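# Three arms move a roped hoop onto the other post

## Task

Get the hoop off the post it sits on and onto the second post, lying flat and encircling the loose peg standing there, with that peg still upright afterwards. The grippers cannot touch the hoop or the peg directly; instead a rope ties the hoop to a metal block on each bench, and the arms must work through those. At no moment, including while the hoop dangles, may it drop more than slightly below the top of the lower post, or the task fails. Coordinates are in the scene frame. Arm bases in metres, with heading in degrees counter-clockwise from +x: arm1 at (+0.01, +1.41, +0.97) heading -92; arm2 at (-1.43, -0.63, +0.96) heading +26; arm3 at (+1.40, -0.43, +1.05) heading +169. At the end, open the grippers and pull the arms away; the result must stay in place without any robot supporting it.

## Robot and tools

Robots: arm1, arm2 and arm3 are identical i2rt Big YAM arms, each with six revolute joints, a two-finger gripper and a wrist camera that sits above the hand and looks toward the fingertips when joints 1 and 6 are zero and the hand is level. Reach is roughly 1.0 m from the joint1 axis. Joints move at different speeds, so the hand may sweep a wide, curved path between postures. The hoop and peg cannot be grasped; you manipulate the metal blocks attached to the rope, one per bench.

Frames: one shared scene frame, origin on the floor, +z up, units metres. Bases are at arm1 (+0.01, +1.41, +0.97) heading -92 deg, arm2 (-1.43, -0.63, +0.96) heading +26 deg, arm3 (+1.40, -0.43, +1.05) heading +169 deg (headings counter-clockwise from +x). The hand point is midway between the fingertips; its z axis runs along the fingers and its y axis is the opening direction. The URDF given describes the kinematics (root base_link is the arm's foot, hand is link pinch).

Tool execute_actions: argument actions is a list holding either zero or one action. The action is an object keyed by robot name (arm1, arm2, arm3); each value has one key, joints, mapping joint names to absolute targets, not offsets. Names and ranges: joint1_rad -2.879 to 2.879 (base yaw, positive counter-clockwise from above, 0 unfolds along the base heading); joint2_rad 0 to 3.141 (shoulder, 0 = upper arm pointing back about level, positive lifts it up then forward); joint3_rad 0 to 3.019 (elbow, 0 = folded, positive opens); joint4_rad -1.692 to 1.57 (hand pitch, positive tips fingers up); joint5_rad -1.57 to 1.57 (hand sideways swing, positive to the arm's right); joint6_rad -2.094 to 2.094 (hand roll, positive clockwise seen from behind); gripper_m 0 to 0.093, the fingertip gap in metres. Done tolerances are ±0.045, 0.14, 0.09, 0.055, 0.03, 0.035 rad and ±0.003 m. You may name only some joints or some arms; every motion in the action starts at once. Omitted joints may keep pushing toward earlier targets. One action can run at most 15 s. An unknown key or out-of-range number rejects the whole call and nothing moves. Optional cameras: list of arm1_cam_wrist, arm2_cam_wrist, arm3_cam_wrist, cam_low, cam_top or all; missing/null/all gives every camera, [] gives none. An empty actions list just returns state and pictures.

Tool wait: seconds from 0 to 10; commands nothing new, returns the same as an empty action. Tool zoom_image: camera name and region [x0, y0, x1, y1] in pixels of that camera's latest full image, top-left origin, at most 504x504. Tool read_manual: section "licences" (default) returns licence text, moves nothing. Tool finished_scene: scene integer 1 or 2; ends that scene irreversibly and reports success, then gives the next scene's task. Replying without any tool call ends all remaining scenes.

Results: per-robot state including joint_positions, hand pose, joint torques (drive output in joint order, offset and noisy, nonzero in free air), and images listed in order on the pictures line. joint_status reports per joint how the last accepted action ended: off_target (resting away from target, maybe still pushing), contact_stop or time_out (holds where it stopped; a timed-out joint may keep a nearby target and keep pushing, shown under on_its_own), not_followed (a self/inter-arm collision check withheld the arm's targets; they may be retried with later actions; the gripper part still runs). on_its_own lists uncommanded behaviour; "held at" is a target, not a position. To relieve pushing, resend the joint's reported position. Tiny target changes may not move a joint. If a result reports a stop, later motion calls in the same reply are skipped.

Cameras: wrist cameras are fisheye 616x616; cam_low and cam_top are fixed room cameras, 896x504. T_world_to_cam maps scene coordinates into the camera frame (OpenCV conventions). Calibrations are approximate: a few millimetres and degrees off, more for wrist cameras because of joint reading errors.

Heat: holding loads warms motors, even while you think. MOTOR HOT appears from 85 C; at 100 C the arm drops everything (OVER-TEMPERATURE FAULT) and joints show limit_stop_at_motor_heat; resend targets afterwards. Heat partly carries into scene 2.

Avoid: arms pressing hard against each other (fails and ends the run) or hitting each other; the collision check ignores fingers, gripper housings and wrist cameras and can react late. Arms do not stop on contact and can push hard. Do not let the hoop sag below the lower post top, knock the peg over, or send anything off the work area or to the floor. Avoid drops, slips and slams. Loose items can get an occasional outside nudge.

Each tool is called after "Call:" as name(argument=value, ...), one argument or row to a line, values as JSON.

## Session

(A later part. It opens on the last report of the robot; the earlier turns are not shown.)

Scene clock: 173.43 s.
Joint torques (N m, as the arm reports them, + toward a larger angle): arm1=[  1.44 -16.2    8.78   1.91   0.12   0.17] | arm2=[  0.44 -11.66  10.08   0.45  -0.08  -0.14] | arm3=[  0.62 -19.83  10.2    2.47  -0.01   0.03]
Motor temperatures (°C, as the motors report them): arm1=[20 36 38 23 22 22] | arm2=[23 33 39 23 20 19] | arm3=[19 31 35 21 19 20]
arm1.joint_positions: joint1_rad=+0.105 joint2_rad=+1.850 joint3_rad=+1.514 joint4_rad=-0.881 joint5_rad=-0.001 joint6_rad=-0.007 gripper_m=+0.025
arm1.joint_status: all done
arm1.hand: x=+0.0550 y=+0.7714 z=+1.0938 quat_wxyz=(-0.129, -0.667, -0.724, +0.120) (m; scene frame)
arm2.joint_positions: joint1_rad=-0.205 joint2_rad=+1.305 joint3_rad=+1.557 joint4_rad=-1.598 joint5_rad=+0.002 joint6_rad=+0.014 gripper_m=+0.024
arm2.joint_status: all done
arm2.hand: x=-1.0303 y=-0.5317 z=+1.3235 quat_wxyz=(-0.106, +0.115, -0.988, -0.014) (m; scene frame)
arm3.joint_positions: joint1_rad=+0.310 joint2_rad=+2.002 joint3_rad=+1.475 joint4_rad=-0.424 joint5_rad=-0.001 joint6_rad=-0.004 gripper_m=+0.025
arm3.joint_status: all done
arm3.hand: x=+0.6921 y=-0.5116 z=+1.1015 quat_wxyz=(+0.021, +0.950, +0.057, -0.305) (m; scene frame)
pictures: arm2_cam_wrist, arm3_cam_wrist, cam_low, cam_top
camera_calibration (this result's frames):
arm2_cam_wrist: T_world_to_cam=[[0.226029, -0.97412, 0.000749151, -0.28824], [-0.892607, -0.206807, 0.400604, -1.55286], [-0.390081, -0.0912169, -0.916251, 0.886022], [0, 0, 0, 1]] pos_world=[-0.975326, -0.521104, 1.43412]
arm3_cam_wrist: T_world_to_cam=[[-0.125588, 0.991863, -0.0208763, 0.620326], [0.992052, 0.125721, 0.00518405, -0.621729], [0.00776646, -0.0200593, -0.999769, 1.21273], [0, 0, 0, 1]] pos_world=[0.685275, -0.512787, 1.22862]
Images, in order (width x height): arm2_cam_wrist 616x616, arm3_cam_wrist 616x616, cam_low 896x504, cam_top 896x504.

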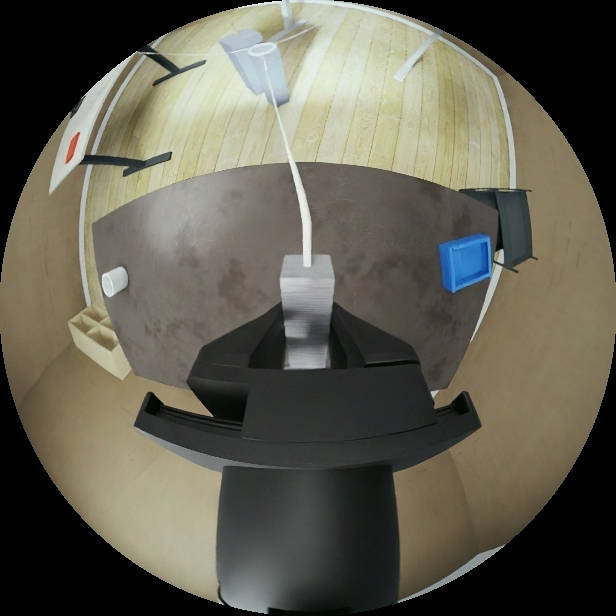

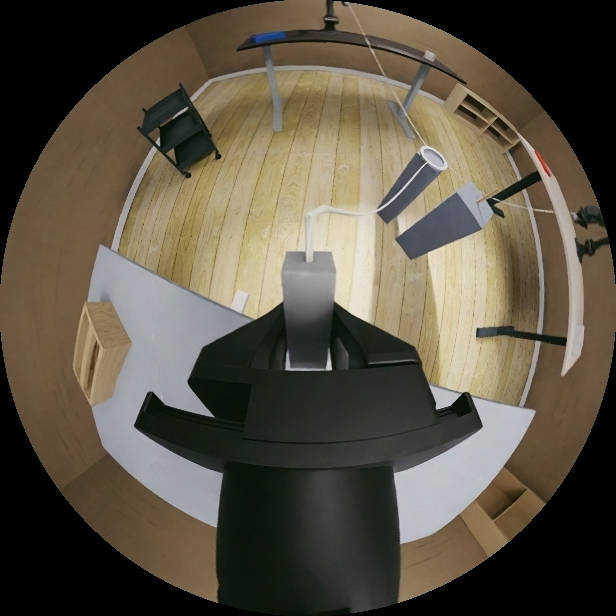

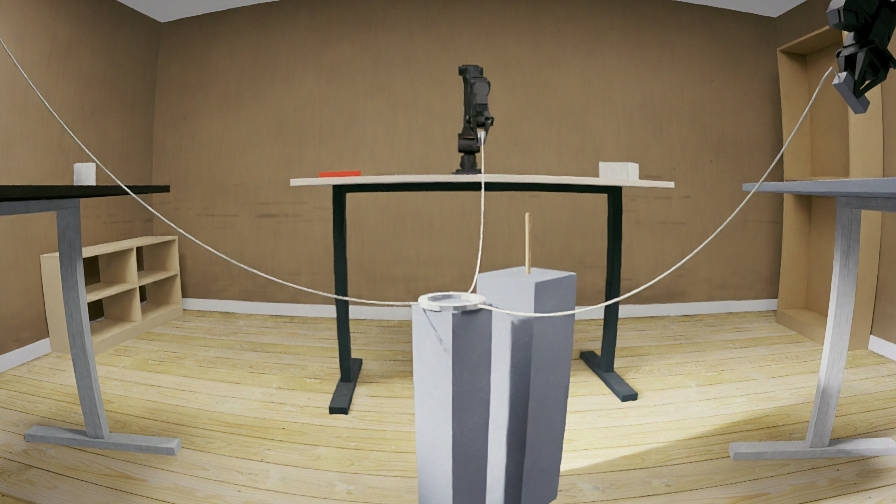

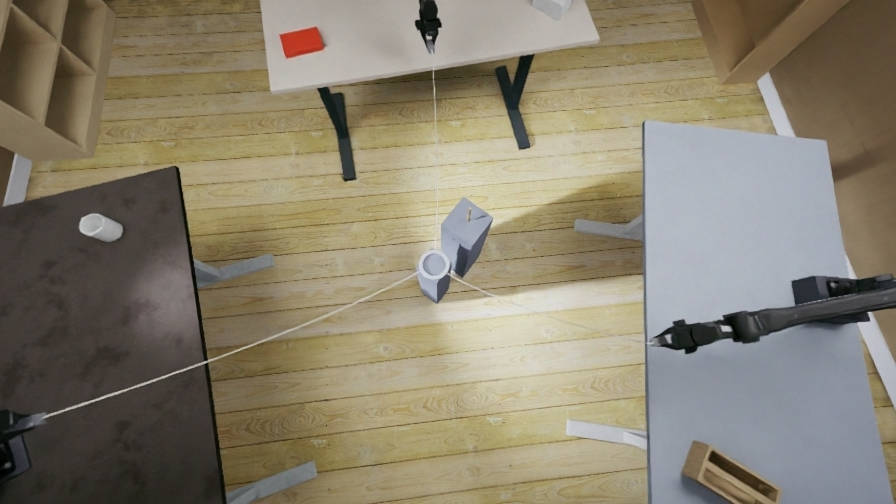

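Call:
execute_actions(
  actions=[],
  cameras=["arm3_cam_wrist","cam_low","cam_top"],
)

Call:
zoom_image(
  camera="arm3_cam_wrist",
  region=[410, 100, 610, 300],
)

Call:
zoom_image(
  camera="cam_low",
  region=[130, 170, 330, 320],
)

Call:
zoom_image(
  camera="cam_low",
  region=[560, 180, 760, 330],
)

Call:
zoom_image(
  camera="cam_low",
  region=[780, 40, 880, 130],
)

Scene clock: 185.70 s.
Joint torques (N m, as the arm reports them, + toward a larger angle): arm1=[  1.48 -16.15   8.81   1.85   0.12   0.17] | arm2=[  0.44 -11.71  10.03   0.44  -0.09  -0.14] | arm3=[  0.64 -19.86  10.18   2.46  -0.01   0.04]
Motor temperatures (°C, as the motors report them): arm1=[20 36 39 23 22 22] | arm2=[23 31 40 23 20 19] | arm3=[19 31 36 22 19 20]
arm1.joint_positions: joint1_rad=+0.105 joint2_rad=+1.850 joint3_rad=+1.514 joint4_rad=-0.881 joint5_rad=-0.001 joint6_rad=-0.007 gripper_m=+0.025
arm1.joint_status: all done
arm1.hand: x=+0.0550 y=+0.7714 z=+1.0938 quat_wxyz=(-0.129, -0.667, -0.724, +0.120) (m; scene frame)
arm2.joint_positions: joint1_rad=-0.205 joint2_rad=+1.305 joint3_rad=+1.557 joint4_rad=-1.598 joint5_rad=+0.002 joint6_rad=+0.014 gripper_m=+0.024
arm2.joint_status: all done
arm2.hand: x=-1.0303 y=-0.5317 z=+1.3235 quat_wxyz=(-0.106, +0.115, -0.988, -0.014) (m; scene frame)
arm3.joint_positions: joint1_rad=+0.310 joint2_rad=+2.002 joint3_rad=+1.475 joint4_rad=-0.424 joint5_rad=-0.001 joint6_rad=-0.004 gripper_m=+0.025
arm3.joint_status: all done
arm3.hand: x=+0.6921 y=-0.5116 z=+1.1015 quat_wxyz=(+0.021, +0.950, +0.057, -0.305) (m; scene frame)
pictures: arm3_cam_wrist, cam_low, cam_top
camera_calibration (this result's frames):
arm3_cam_wrist: T_world_to_cam=[[-0.125588, 0.991863, -0.0208763, 0.620326], [0.992052, 0.125721, 0.00518405, -0.621729], [0.00776646, -0.0200593, -0.999769, 1.21273], [0, 0, 0, 1]] pos_world=[0.685275, -0.512787, 1.22862]
Images, in order (width x height): arm3_cam_wrist 616x616, cam_low 896x504, cam_top 896x504.

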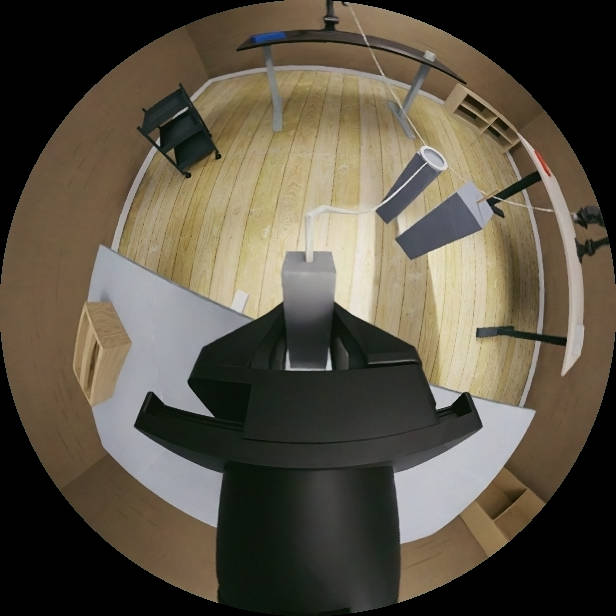

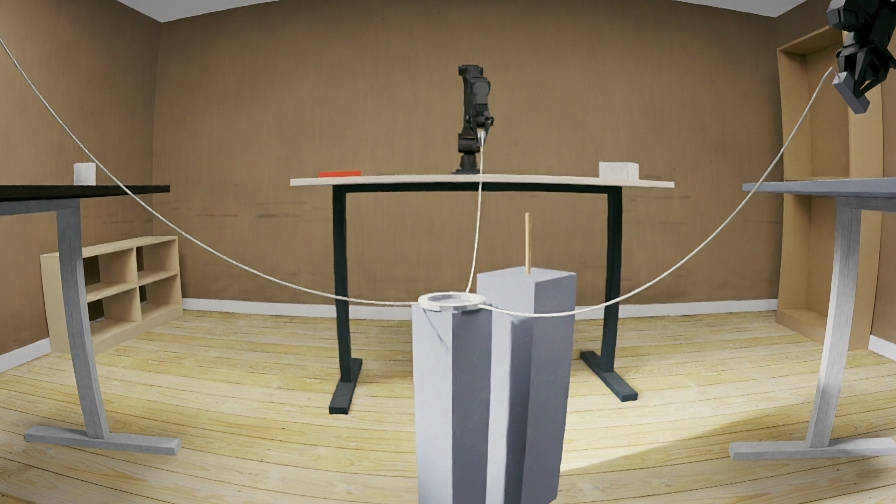

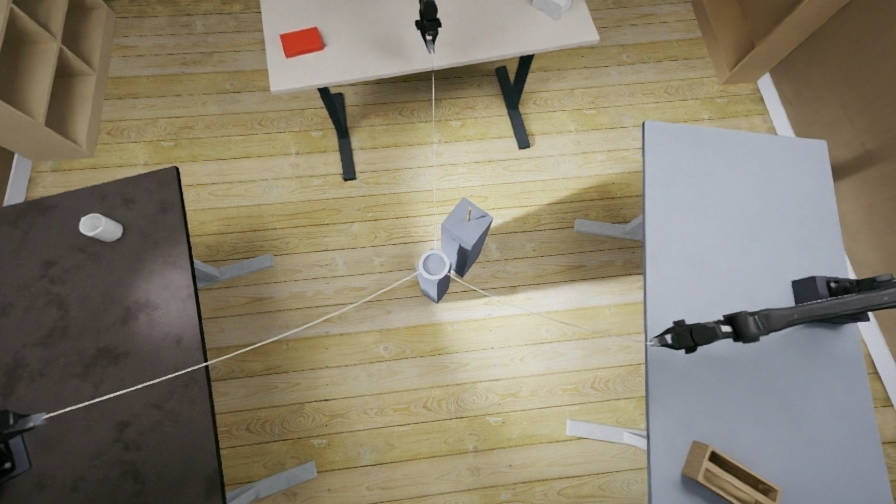

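Region (410, 100, 610, 300) of arm3_cam_wrist's 616x616 image, scaled by 2.520, with more detail than that image has.

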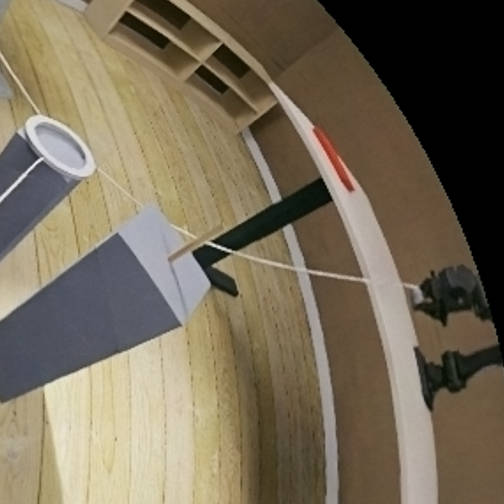

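Region (130, 170, 330, 320) of cam_low's 896x504 image, scaled by 2.520, with more detail than that image has; it fills the top 378 rows of this view, and the rest is white.

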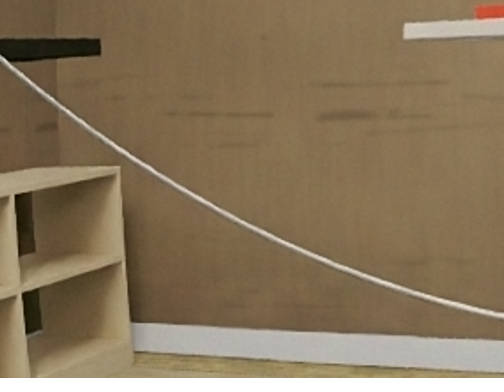

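Region (560, 180, 760, 330) of cam_low's 896x504 image, scaled by 2.520, with more detail than that image has; it fills the top 378 rows of this view, and the rest is white.

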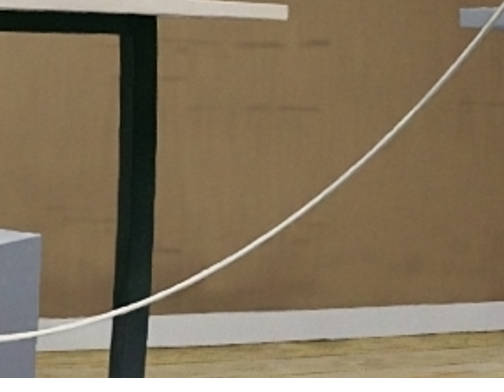

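Region (780, 40, 880, 130) of cam_low's 896x504 image, scaled by 5.040, with more detail than that image has; it fills the top 454 rows of this view, and the rest is white.

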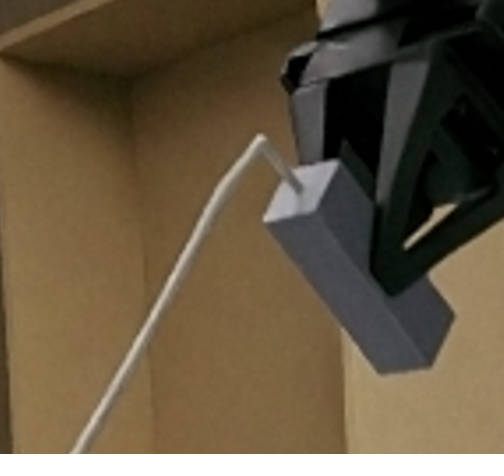

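Call:
execute_actions(
  actions=[],
  cameras=["arm2_cam_wrist","arm3_cam_wrist","cam_low"],
)

Call:
zoom_image(
  camera="arm2_cam_wrist",
  region=[120, 0, 330, 110],
)

Call:
zoom_image(
  camera="arm3_cam_wrist",
  region=[410, 130, 600, 240],
)

Call:
zoom_image(
  camera="cam_low",
  region=[560, 180, 760, 330],
)

Call:
zoom_image(
  camera="cam_low",
  region=[400, 120, 560, 320],
)

Scene clock: 218.50 s.
Joint torques (N m, as the arm reports them, + toward a larger angle): arm1=[  1.53 -16.31   8.78   1.86   0.12   0.17] | arm2=[  0.46 -11.84  10.03   0.44  -0.09  -0.14] | arm3=[  0.66 -19.84  10.19   2.45   0.     0.03]
Motor temperatures (°C, as the motors report them): arm1=[20 37 40 23 22 22] | arm2=[23 30 41 23 20 19] | arm3=[19 32 37 22 19 20]
arm1.joint_positions: joint1_rad=+0.105 joint2_rad=+1.850 joint3_rad=+1.514 joint4_rad=-0.881 joint5_rad=-0.001 joint6_rad=-0.007 gripper_m=+0.025
arm1.joint_status: all done
arm1.hand: x=+0.0550 y=+0.7714 z=+1.0938 quat_wxyz=(-0.129, -0.667, -0.724, +0.120) (m; scene frame)
arm2.joint_positions: joint1_rad=-0.205 joint2_rad=+1.305 joint3_rad=+1.557 joint4_rad=-1.598 joint5_rad=+0.002 joint6_rad=+0.014 gripper_m=+0.024
arm2.joint_status: all done
arm2.hand: x=-1.0303 y=-0.5317 z=+1.3235 quat_wxyz=(-0.106, +0.115, -0.988, -0.014) (m; scene frame)
arm3.joint_positions: joint1_rad=+0.310 joint2_rad=+2.002 joint3_rad=+1.475 joint4_rad=-0.424 joint5_rad=-0.001 joint6_rad=-0.004 gripper_m=+0.025
arm3.joint_status: all done
arm3.hand: x=+0.6921 y=-0.5116 z=+1.1015 quat_wxyz=(+0.021, +0.950, +0.057, -0.305) (m; scene frame)
pictures: arm2_cam_wrist, arm3_cam_wrist, cam_low
camera_calibration (this result's frames):
arm2_cam_wrist: T_world_to_cam=[[0.226029, -0.97412, 0.000749151, -0.28824], [-0.892607, -0.206807, 0.400604, -1.55286], [-0.390081, -0.0912169, -0.916251, 0.886022], [0, 0, 0, 1]] pos_world=[-0.975326, -0.521104, 1.43412]
arm3_cam_wrist: T_world_to_cam=[[-0.125588, 0.991863, -0.0208763, 0.620326], [0.992052, 0.125721, 0.00518405, -0.621729], [0.00776646, -0.0200593, -0.999769, 1.21273], [0, 0, 0, 1]] pos_world=[0.685275, -0.512787, 1.22862]
Images, in order (width x height): arm2_cam_wrist 616x616, arm3_cam_wrist 616x616, cam_low 896x504.

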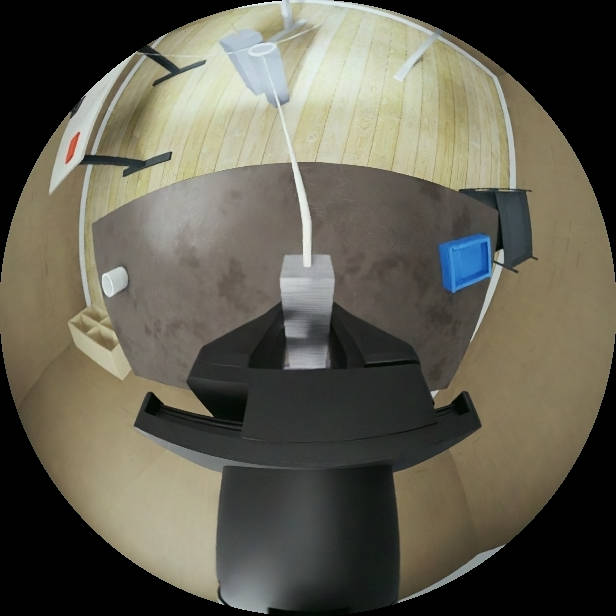

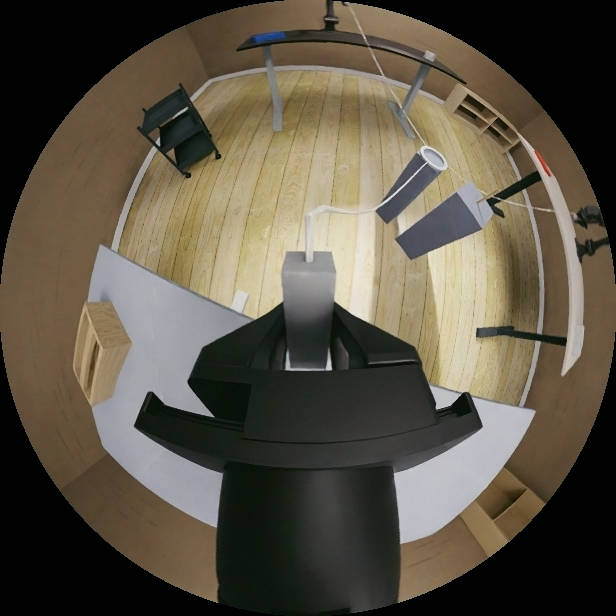

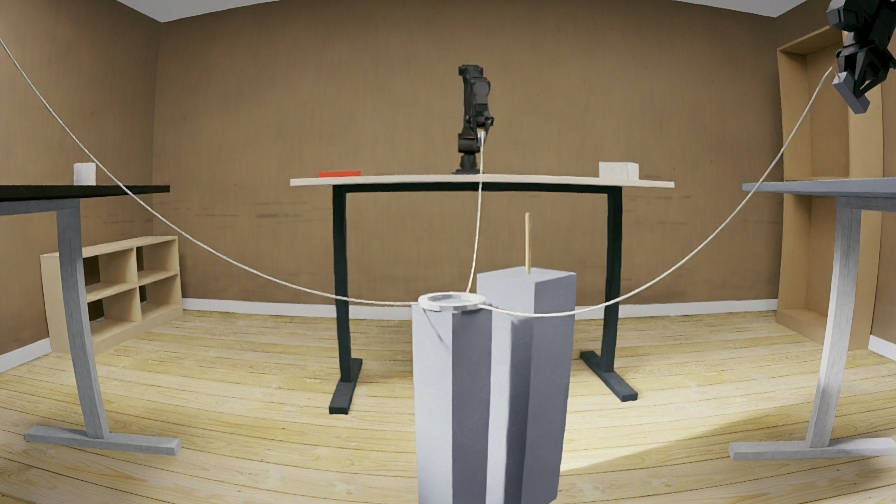

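Region (120, 0, 330, 110) of arm2_cam_wrist's 616x616 image, scaled by 2.400, with more detail than that image has; it fills the top 264 rows of this view, and the rest is white.

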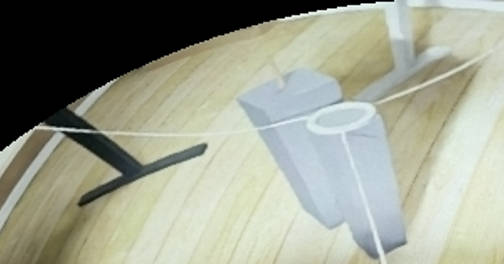

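Region (410, 130, 600, 240) of arm3_cam_wrist's 616x616 image, scaled by 2.653, with more detail than that image has; it fills the top 292 rows of this view, and the rest is white.

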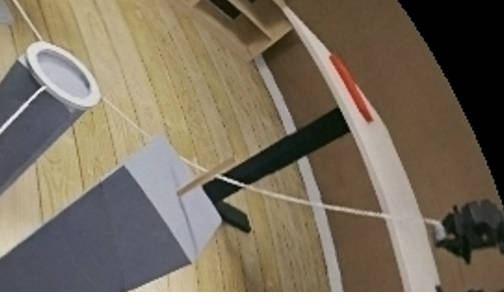

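Region (560, 180, 760, 330) of cam_low's 896x504 image, scaled by 2.520, with more detail than that image has; it fills the top 378 rows of this view, and the rest is white.

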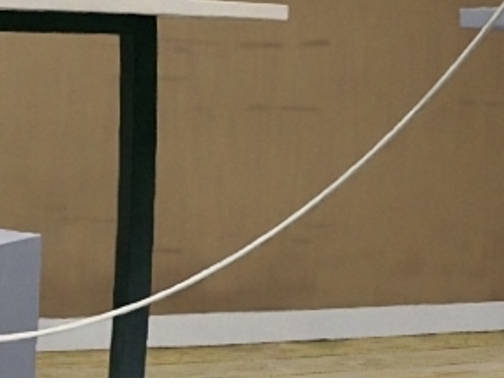

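Region (400, 120, 560, 320) of cam_low's 896x504 image, scaled by 2.520, with more detail than that image has; it fills the left 403 columns of this view, and the rest is white.

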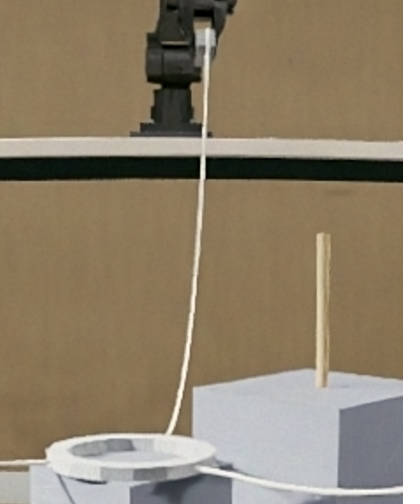

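Call:
execute_actions(
  actions=[
    {"arm1":{"joints":{"joint2_rad":1.66,"joint4_rad":-1.193}},"arm2":{"joints":{"joint2_rad":1.133}},"arm3":{"joints":{"joint2_rad":1.794,"joint4_rad":-0.876}}},
  ],
  cameras=["cam_low","cam_top"],
)

Call:
zoom_image(
  camera="cam_top",
  region=[400, 185, 520, 305],
)

Call:
zoom_image(
  camera="cam_low",
  region=[395, 190, 595, 330],
)

Scene clock: 258.57 s.
Joint torques (N m, as the arm reports them, + toward a larger angle): arm1=[  1.46 -14.36   9.03   0.44   0.06   0.14] | arm2=[ 0.39 -9.24  9.92  0.68 -0.02 -0.11] | arm3=[  0.87 -17.76  10.83   0.46  -0.19   0.05]
Motor temperatures (°C, as the motors report them): arm1=[20 38 41 23 22 22] | arm2=[23 30 42 23 20 19] | arm3=[19 33 37 22 19 20]
arm1.joint_positions: joint1_rad=+0.106 joint2_rad=+1.664 joint3_rad=+1.513 joint4_rad=-1.176 joint5_rad=+0.000 joint6_rad=-0.005 gripper_m=+0.025
arm1.joint_status: all done
arm1.hand: x=+0.0496 y=+0.8467 z=+1.1799 quat_wxyz=(-0.089, -0.673, -0.730, +0.083) (m; scene frame)
arm2.joint_positions: joint1_rad=-0.204 joint2_rad=+1.152 joint3_rad=+1.557 joint4_rad=-1.598 joint5_rad=+0.001 joint6_rad=+0.012 gripper_m=+0.024
arm2.joint_status: all done
arm2.hand: x=-1.0697 y=-0.5412 z=+1.3808 quat_wxyz=(-0.181, +0.115, -0.977, -0.024) (m; scene frame)
arm3.joint_positions: joint1_rad=+0.310 joint2_rad=+1.805 joint3_rad=+1.471 joint4_rad=-0.864 joint5_rad=+0.004 joint6_rad=-0.002 gripper_m=+0.025
arm3.joint_status: all done
arm3.hand: x=+0.7798 y=-0.4998 z=+1.1770 quat_wxyz=(+0.012, +0.981, +0.057, -0.186) (m; scene frame)
pictures: cam_low, cam_top
Images, in order (width x height): cam_low 896x504, cam_top 896x504.

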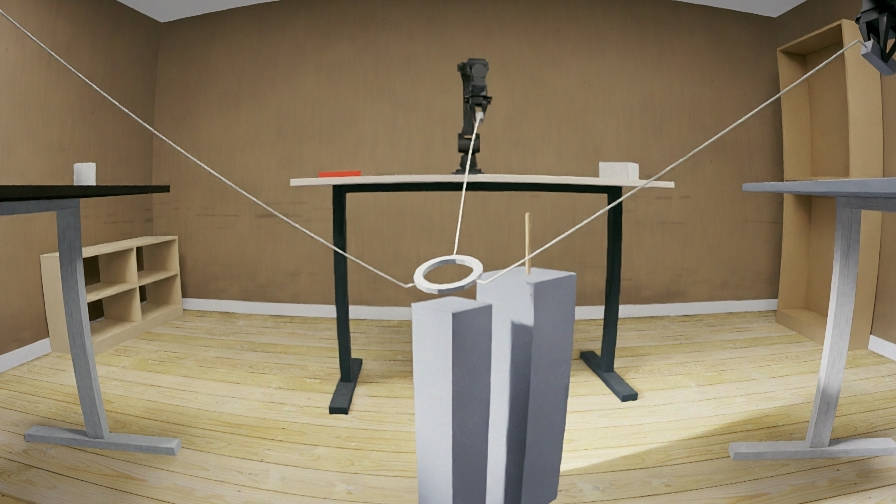

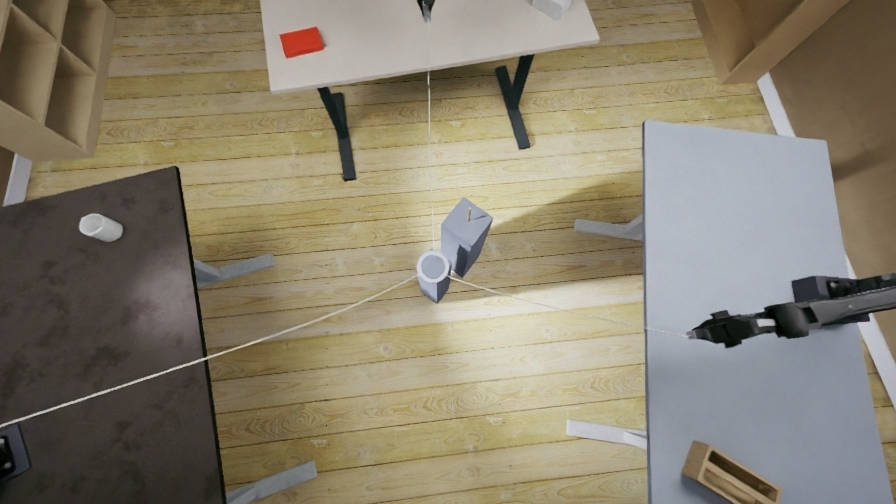

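Region (400, 185, 520, 305) of cam_top's 896x504 image, scaled by 4.200, with more detail than that image has.

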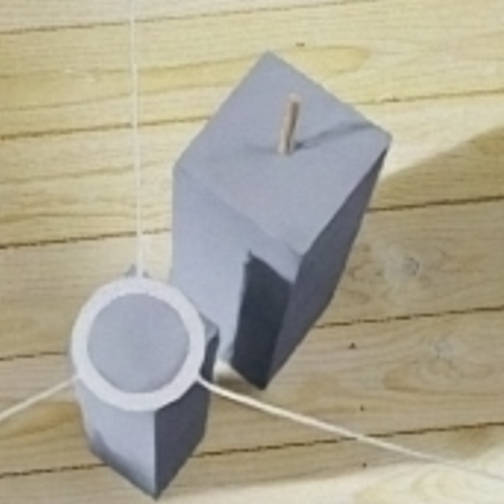

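Region (395, 190, 595, 330) of cam_low's 896x504 image, scaled by 2.520, with more detail than that image has; it fills the top 353 rows of this view, and the rest is white.

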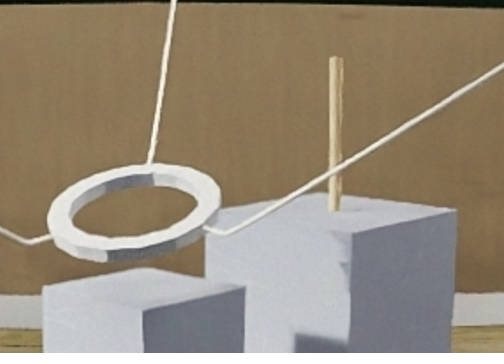

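Call:
execute_actions(
  actions=[],
  cameras=["cam_low","cam_top"],
)

Call:
zoom_image(
  camera="cam_top",
  region=[400, 185, 520, 305],
)

Call:
zoom_image(
  camera="cam_low",
  region=[395, 190, 595, 330],
)

Scene clock: 261.23 s.
Joint torques (N m, as the arm reports them, + toward a larger angle): arm1=[  1.39 -14.25   9.06   0.46   0.07   0.15] | arm2=[ 0.43 -9.13  9.91  0.67 -0.04 -0.11] | arm3=[  0.37 -18.16  10.92   0.57  -0.18   0.01]
Motor temperatures (°C, as the motors report them): arm1=[20 38 41 23 22 22] | arm2=[23 30 42 23 20 19] | arm3=[19 33 38 22 19 20]
arm1.joint_positions: joint1_rad=+0.106 joint2_rad=+1.664 joint3_rad=+1.513 joint4_rad=-1.176 joint5_rad=+0.000 joint6_rad=-0.005 gripper_m=+0.025
arm1.joint_status: all done
arm1.hand: x=+0.0496 y=+0.8467 z=+1.1799 quat_wxyz=(-0.089, -0.673, -0.730, +0.083) (m; scene frame)
arm2.joint_positions: joint1_rad=-0.204 joint2_rad=+1.152 joint3_rad=+1.557 joint4_rad=-1.598 joint5_rad=+0.001 joint6_rad=+0.012 gripper_m=+0.024
arm2.joint_status: all done
arm2.hand: x=-1.0697 y=-0.5412 z=+1.3808 quat_wxyz=(-0.181, +0.115, -0.977, -0.024) (m; scene frame)
arm3.joint_positions: joint1_rad=+0.310 joint2_rad=+1.805 joint3_rad=+1.471 joint4_rad=-0.864 joint5_rad=+0.004 joint6_rad=-0.002 gripper_m=+0.025
arm3.joint_status: all done
arm3.hand: x=+0.7798 y=-0.4998 z=+1.1770 quat_wxyz=(+0.012, +0.981, +0.057, -0.186) (m; scene frame)
pictures: cam_low, cam_top
Images, in order (width x height): cam_low 896x504, cam_top 896x504.

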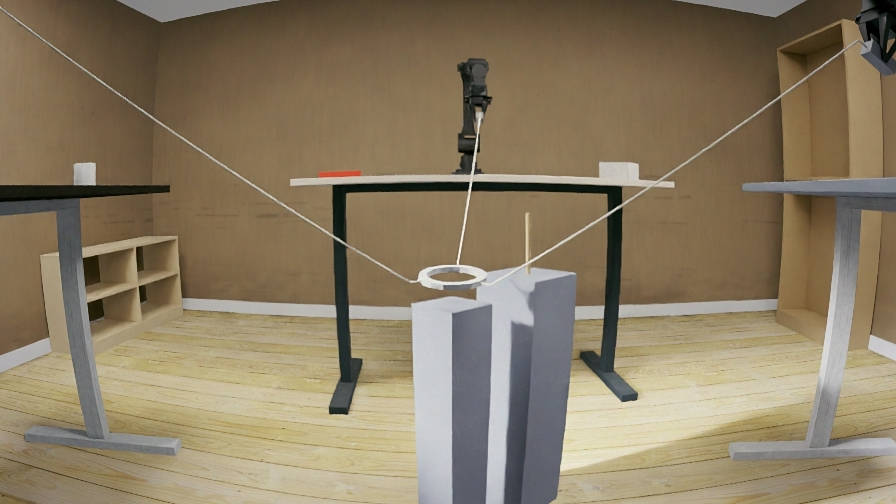

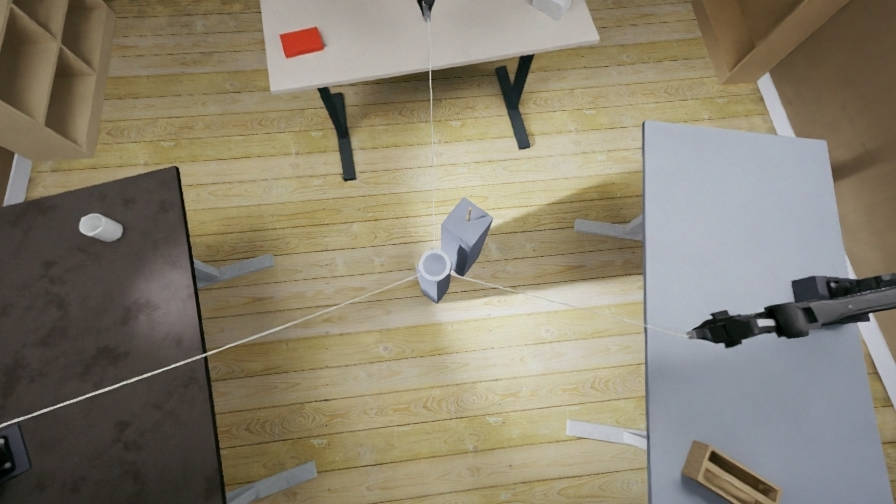

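Region (400, 185, 520, 305) of cam_top's 896x504 image, scaled by 4.200, with more detail than that image has.

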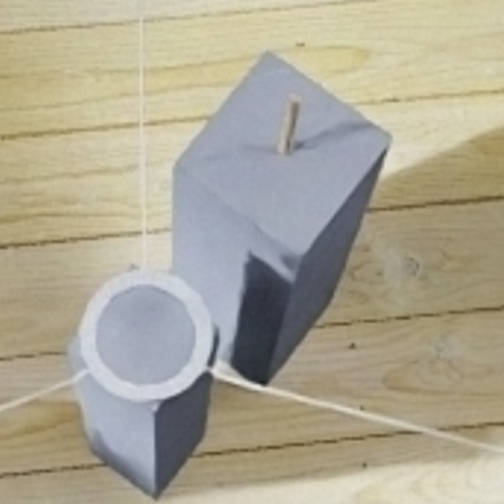

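Region (395, 190, 595, 330) of cam_low's 896x504 image, scaled by 2.520, with more detail than that image has; it fills the top 353 rows of this view, and the rest is white.

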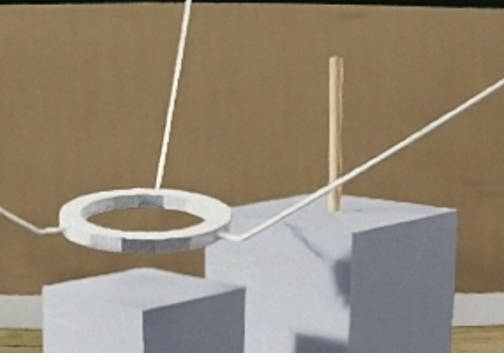

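Call:
execute_actions(
  actions=[],
  cameras=["cam_low","cam_top"],
)

Call:
zoom_image(
  camera="cam_top",
  region=[400, 185, 520, 305],
)

Call:
zoom_image(
  camera="cam_low",
  region=[395, 190, 595, 330],
)

Scene clock: 266.30 s.
Joint torques (N m, as the arm reports them, + toward a larger angle): arm1=[  1.56 -14.24   9.07   0.42   0.08   0.14] | arm2=[ 0.41 -9.17  9.89  0.67 -0.04 -0.11] | arm3=[  0.6  -18.27  10.85   0.57  -0.19   0.01]
Motor temperatures (°C, as the motors report them): arm1=[20 37 41 23 22 22] | arm2=[23 30 42 23 20 19] | arm3=[19 33 38 22 19 20]
arm1.joint_positions: joint1_rad=+0.106 joint2_rad=+1.664 joint3_rad=+1.513 joint4_rad=-1.176 joint5_rad=+0.000 joint6_rad=-0.005 gripper_m=+0.025
arm1.joint_status: all done
arm1.hand: x=+0.0496 y=+0.8467 z=+1.1799 quat_wxyz=(-0.089, -0.673, -0.730, +0.083) (m; scene frame)
arm2.joint_positions: joint1_rad=-0.204 joint2_rad=+1.152 joint3_rad=+1.557 joint4_rad=-1.598 joint5_rad=+0.001 joint6_rad=+0.012 gripper_m=+0.024
arm2.joint_status: all done
arm2.hand: x=-1.0697 y=-0.5412 z=+1.3808 quat_wxyz=(-0.181, +0.115, -0.977, -0.024) (m; scene frame)
arm3.joint_positions: joint1_rad=+0.310 joint2_rad=+1.805 joint3_rad=+1.471 joint4_rad=-0.864 joint5_rad=+0.004 joint6_rad=-0.002 gripper_m=+0.025
arm3.joint_status: all done
arm3.hand: x=+0.7798 y=-0.4998 z=+1.1770 quat_wxyz=(+0.012, +0.981, +0.057, -0.186) (m; scene frame)
pictures: cam_low, cam_top
Images, in order (width x height): cam_low 896x504, cam_top 896x504.

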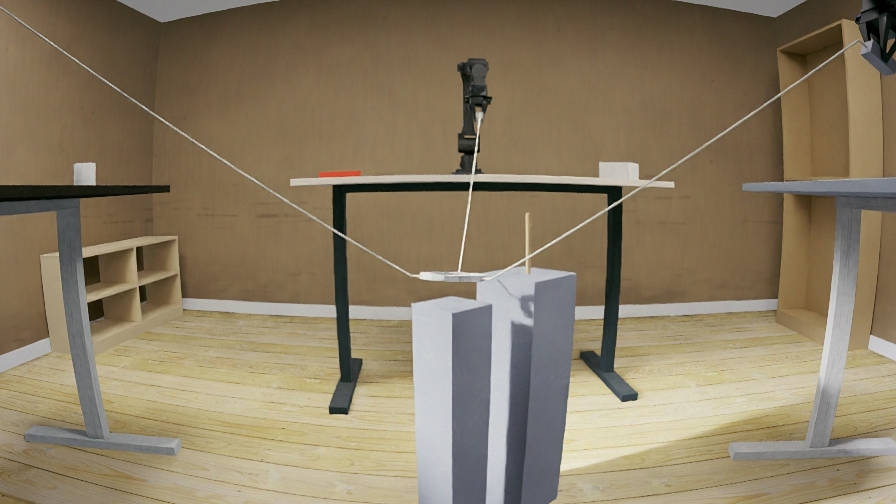

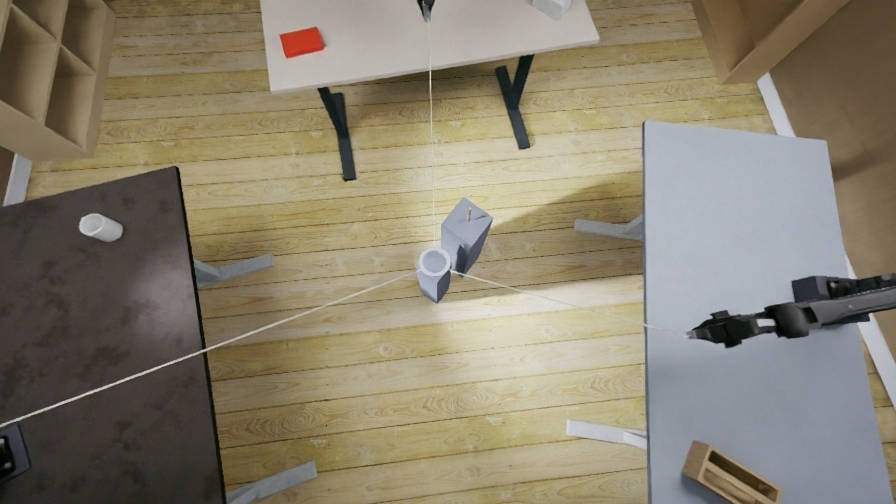

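Region (400, 185, 520, 305) of cam_top's 896x504 image, scaled by 4.200, with more detail than that image has.

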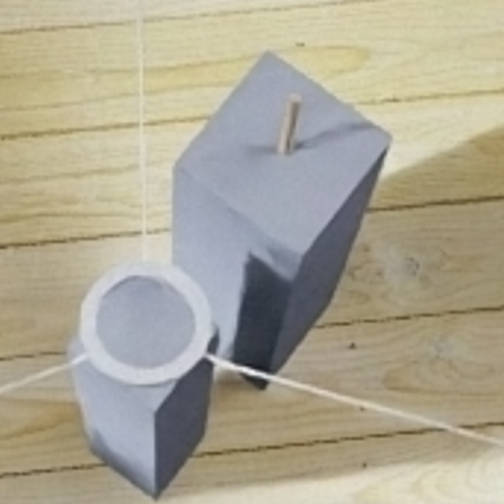

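Region (395, 190, 595, 330) of cam_low's 896x504 image, scaled by 2.520, with more detail than that image has; it fills the top 353 rows of this view, and the rest is white.

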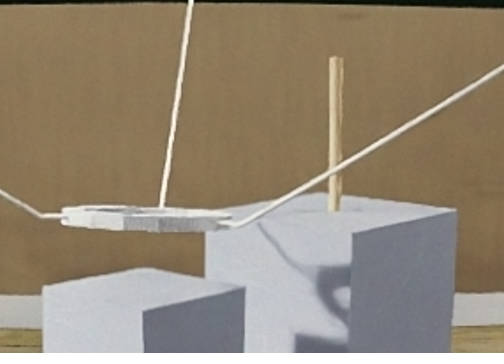

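Call:
execute_actions(
  actions=[
    {"arm1":{"joints":{"joint1_rad":0.27,"joint2_rad":1.341,"joint4_rad":-1.592}},"arm2":{"joints":{"joint2_rad":1.118,"joint4_rad":-1.243}},"arm3":{"joints":{"joint1_rad":0.208,"joint2_rad":1.487,"joint4_rad":-1.348}}},
  ],
  cameras=["cam_low","cam_top"],
)

Call:
zoom_image(
  camera="cam_top",
  region=[410, 165, 530, 285],
)

Call:
zoom_image(
  camera="cam_low",
  region=[430, 140, 610, 290],
)

Scene clock: 309.23 s.
Joint torques (N m, as the arm reports them, + toward a larger angle): arm1=[  0.97 -10.15   9.17   0.28   0.1    0.14] | arm2=[  0.36 -10.08  10.31   2.46  -0.03  -0.1 ] | arm3=[  1.16 -14.53  11.07   0.1   -0.2    0.01]
Motor temperatures (°C, as the motors report them): arm1=[20 37 42 23 22 22] | arm2=[23 29 42 23 20 19] | arm3=[19 33 39 21 19 20]
arm1.joint_positions: joint1_rad=+0.271 joint2_rad=+1.352 joint3_rad=+1.511 joint4_rad=-1.575 joint5_rad=-0.001 joint6_rad=-0.004 gripper_m=+0.025
arm1.joint_status: all done
arm1.hand: x=+0.1074 y=+0.9979 z=+1.3074 quat_wxyz=(-0.061, -0.614, -0.786, +0.048) (m; scene frame)
arm2.joint_positions: joint1_rad=-0.204 joint2_rad=+1.144 joint3_rad=+1.557 joint4_rad=-1.270 joint5_rad=+0.001 joint6_rad=+0.012 gripper_m=+0.024
arm2.joint_status: all done
arm2.hand: x=-1.0050 y=-0.5250 z=+1.4246 quat_wxyz=(-0.341, +0.110, -0.933, -0.045) (m; scene frame)
arm3.joint_positions: joint1_rad=+0.194 joint2_rad=+1.504 joint3_rad=+1.470 joint4_rad=-1.331 joint5_rad=+0.005 joint6_rad=-0.002 gripper_m=+0.025
arm3.joint_status: all done
arm3.hand: x=+0.9057 y=-0.4262 z=+1.3062 quat_wxyz=(+0.001, +0.995, +0.001, -0.103) (m; scene frame)
pictures: cam_low, cam_top
Images, in order (width x height): cam_low 896x504, cam_top 896x504.

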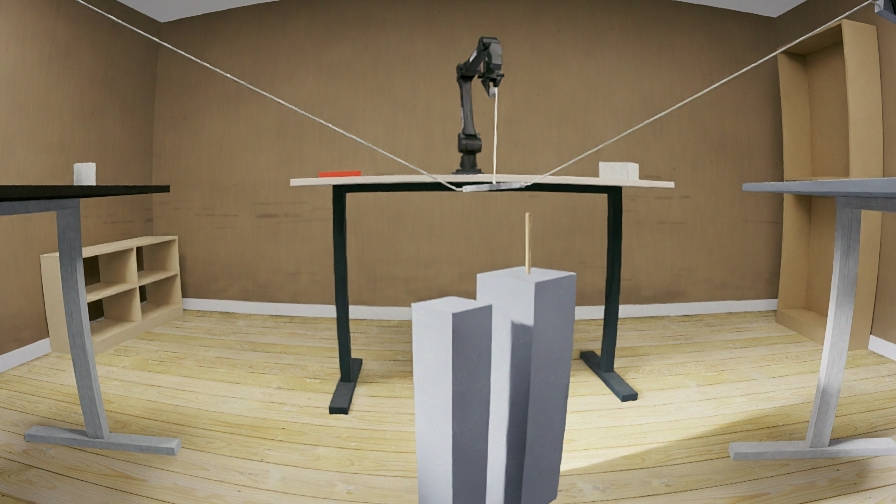

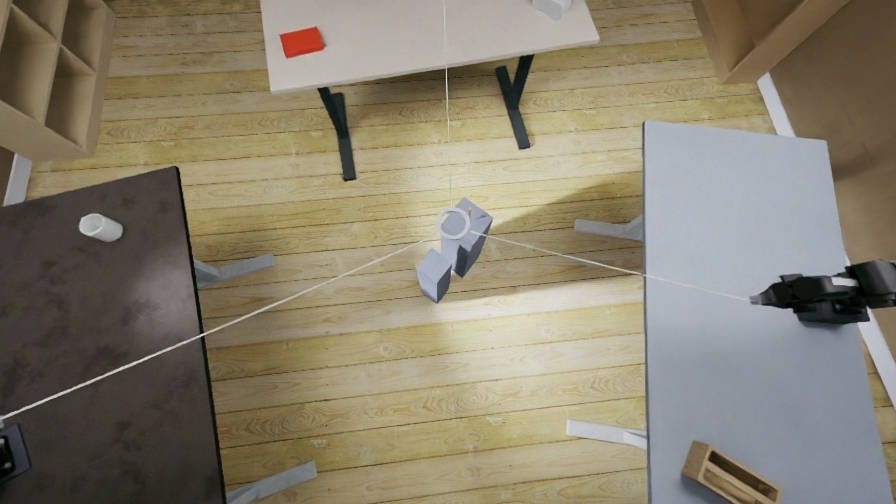

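Region (410, 165, 530, 285) of cam_top's 896x504 image, scaled by 4.200, with more detail than that image has.

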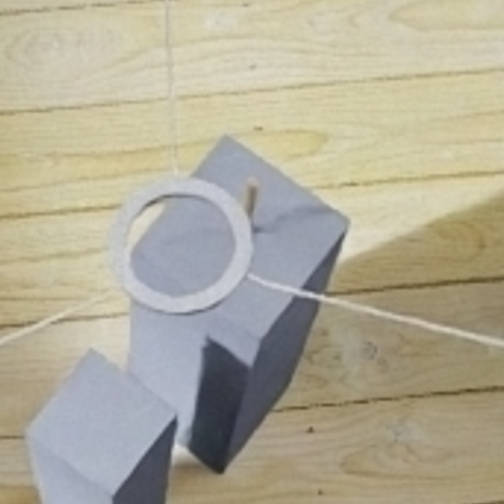

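Region (430, 140, 610, 290) of cam_low's 896x504 image, scaled by 2.800, with more detail than that image has.

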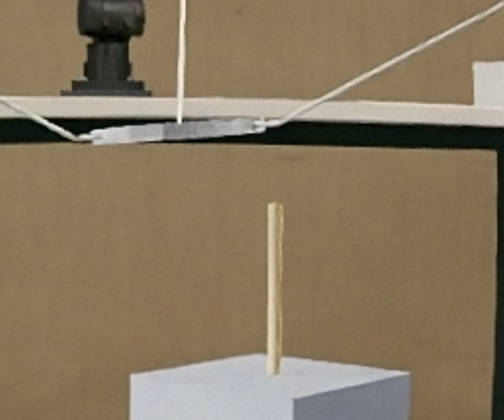

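Call:
execute_actions(
  actions=[],
  cameras=["cam_low","cam_top"],
)

Scene clock: 326.40 s.
Joint torques (N m, as the arm reports them, + toward a larger angle): arm1=[  1.07 -10.33   9.13   0.27   0.09   0.13] | arm2=[  0.39 -10.18  10.33   2.46  -0.04  -0.12] | arm3=[  1.22 -14.42  11.21   0.09  -0.2    0.01]
Motor temperatures (°C, as the motors report them): arm1=[20 36 42 23 22 22] | arm2=[23 29 43 23 20 19] | arm3=[19 31 39 21 19 20]
arm1.joint_positions: joint1_rad=+0.271 joint2_rad=+1.352 joint3_rad=+1.511 joint4_rad=-1.575 joint5_rad=-0.001 joint6_rad=-0.004 gripper_m=+0.025
arm1.joint_status: all done
arm1.hand: x=+0.1074 y=+0.9979 z=+1.3074 quat_wxyz=(-0.061, -0.614, -0.786, +0.048) (m; scene frame)
arm2.joint_positions: joint1_rad=-0.204 joint2_rad=+1.144 joint3_rad=+1.557 joint4_rad=-1.270 joint5_rad=+0.001 joint6_rad=+0.012 gripper_m=+0.024
arm2.joint_status: all done
arm2.hand: x=-1.0050 y=-0.5250 z=+1.4246 quat_wxyz=(-0.341, +0.110, -0.933, -0.045) (m; scene frame)
arm3.joint_positions: joint1_rad=+0.194 joint2_rad=+1.504 joint3_rad=+1.470 joint4_rad=-1.331 joint5_rad=+0.005 joint6_rad=-0.002 gripper_m=+0.025
arm3.joint_status: all done
arm3.hand: x=+0.9057 y=-0.4262 z=+1.3062 quat_wxyz=(+0.001, +0.995, +0.001, -0.103) (m; scene frame)
pictures: cam_low, cam_top
Images, in order (width x height): cam_low 896x504, cam_top 896x504.

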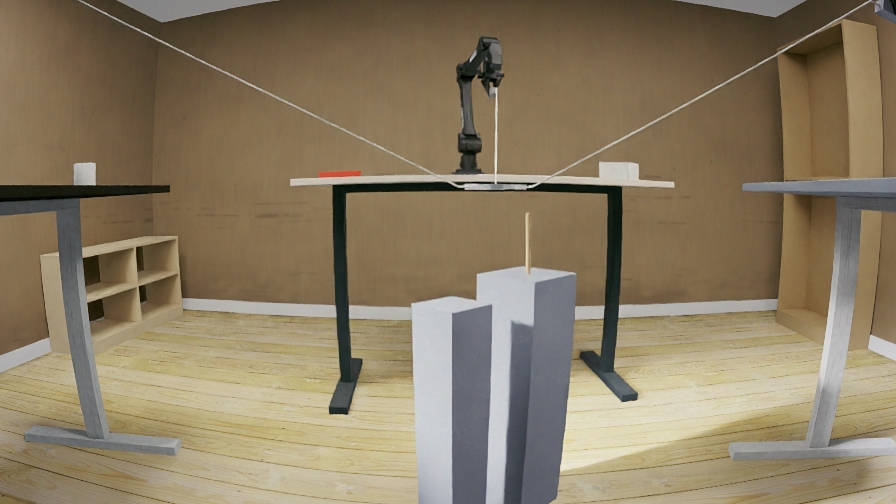

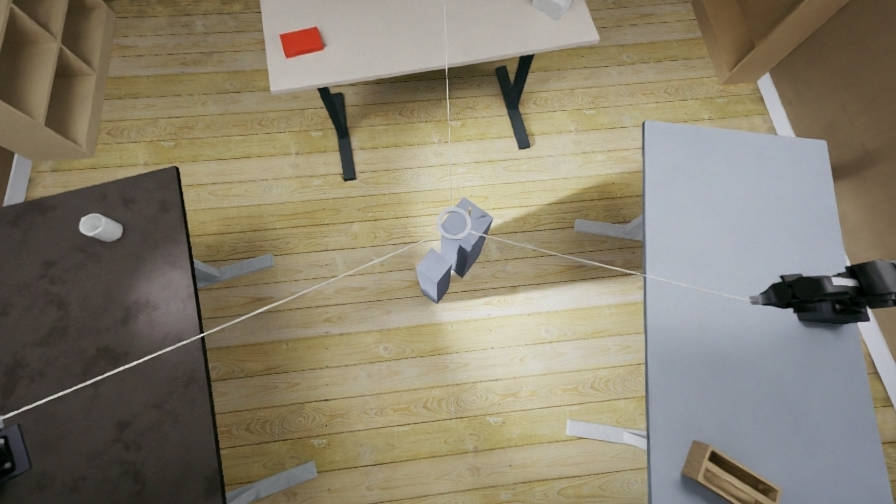

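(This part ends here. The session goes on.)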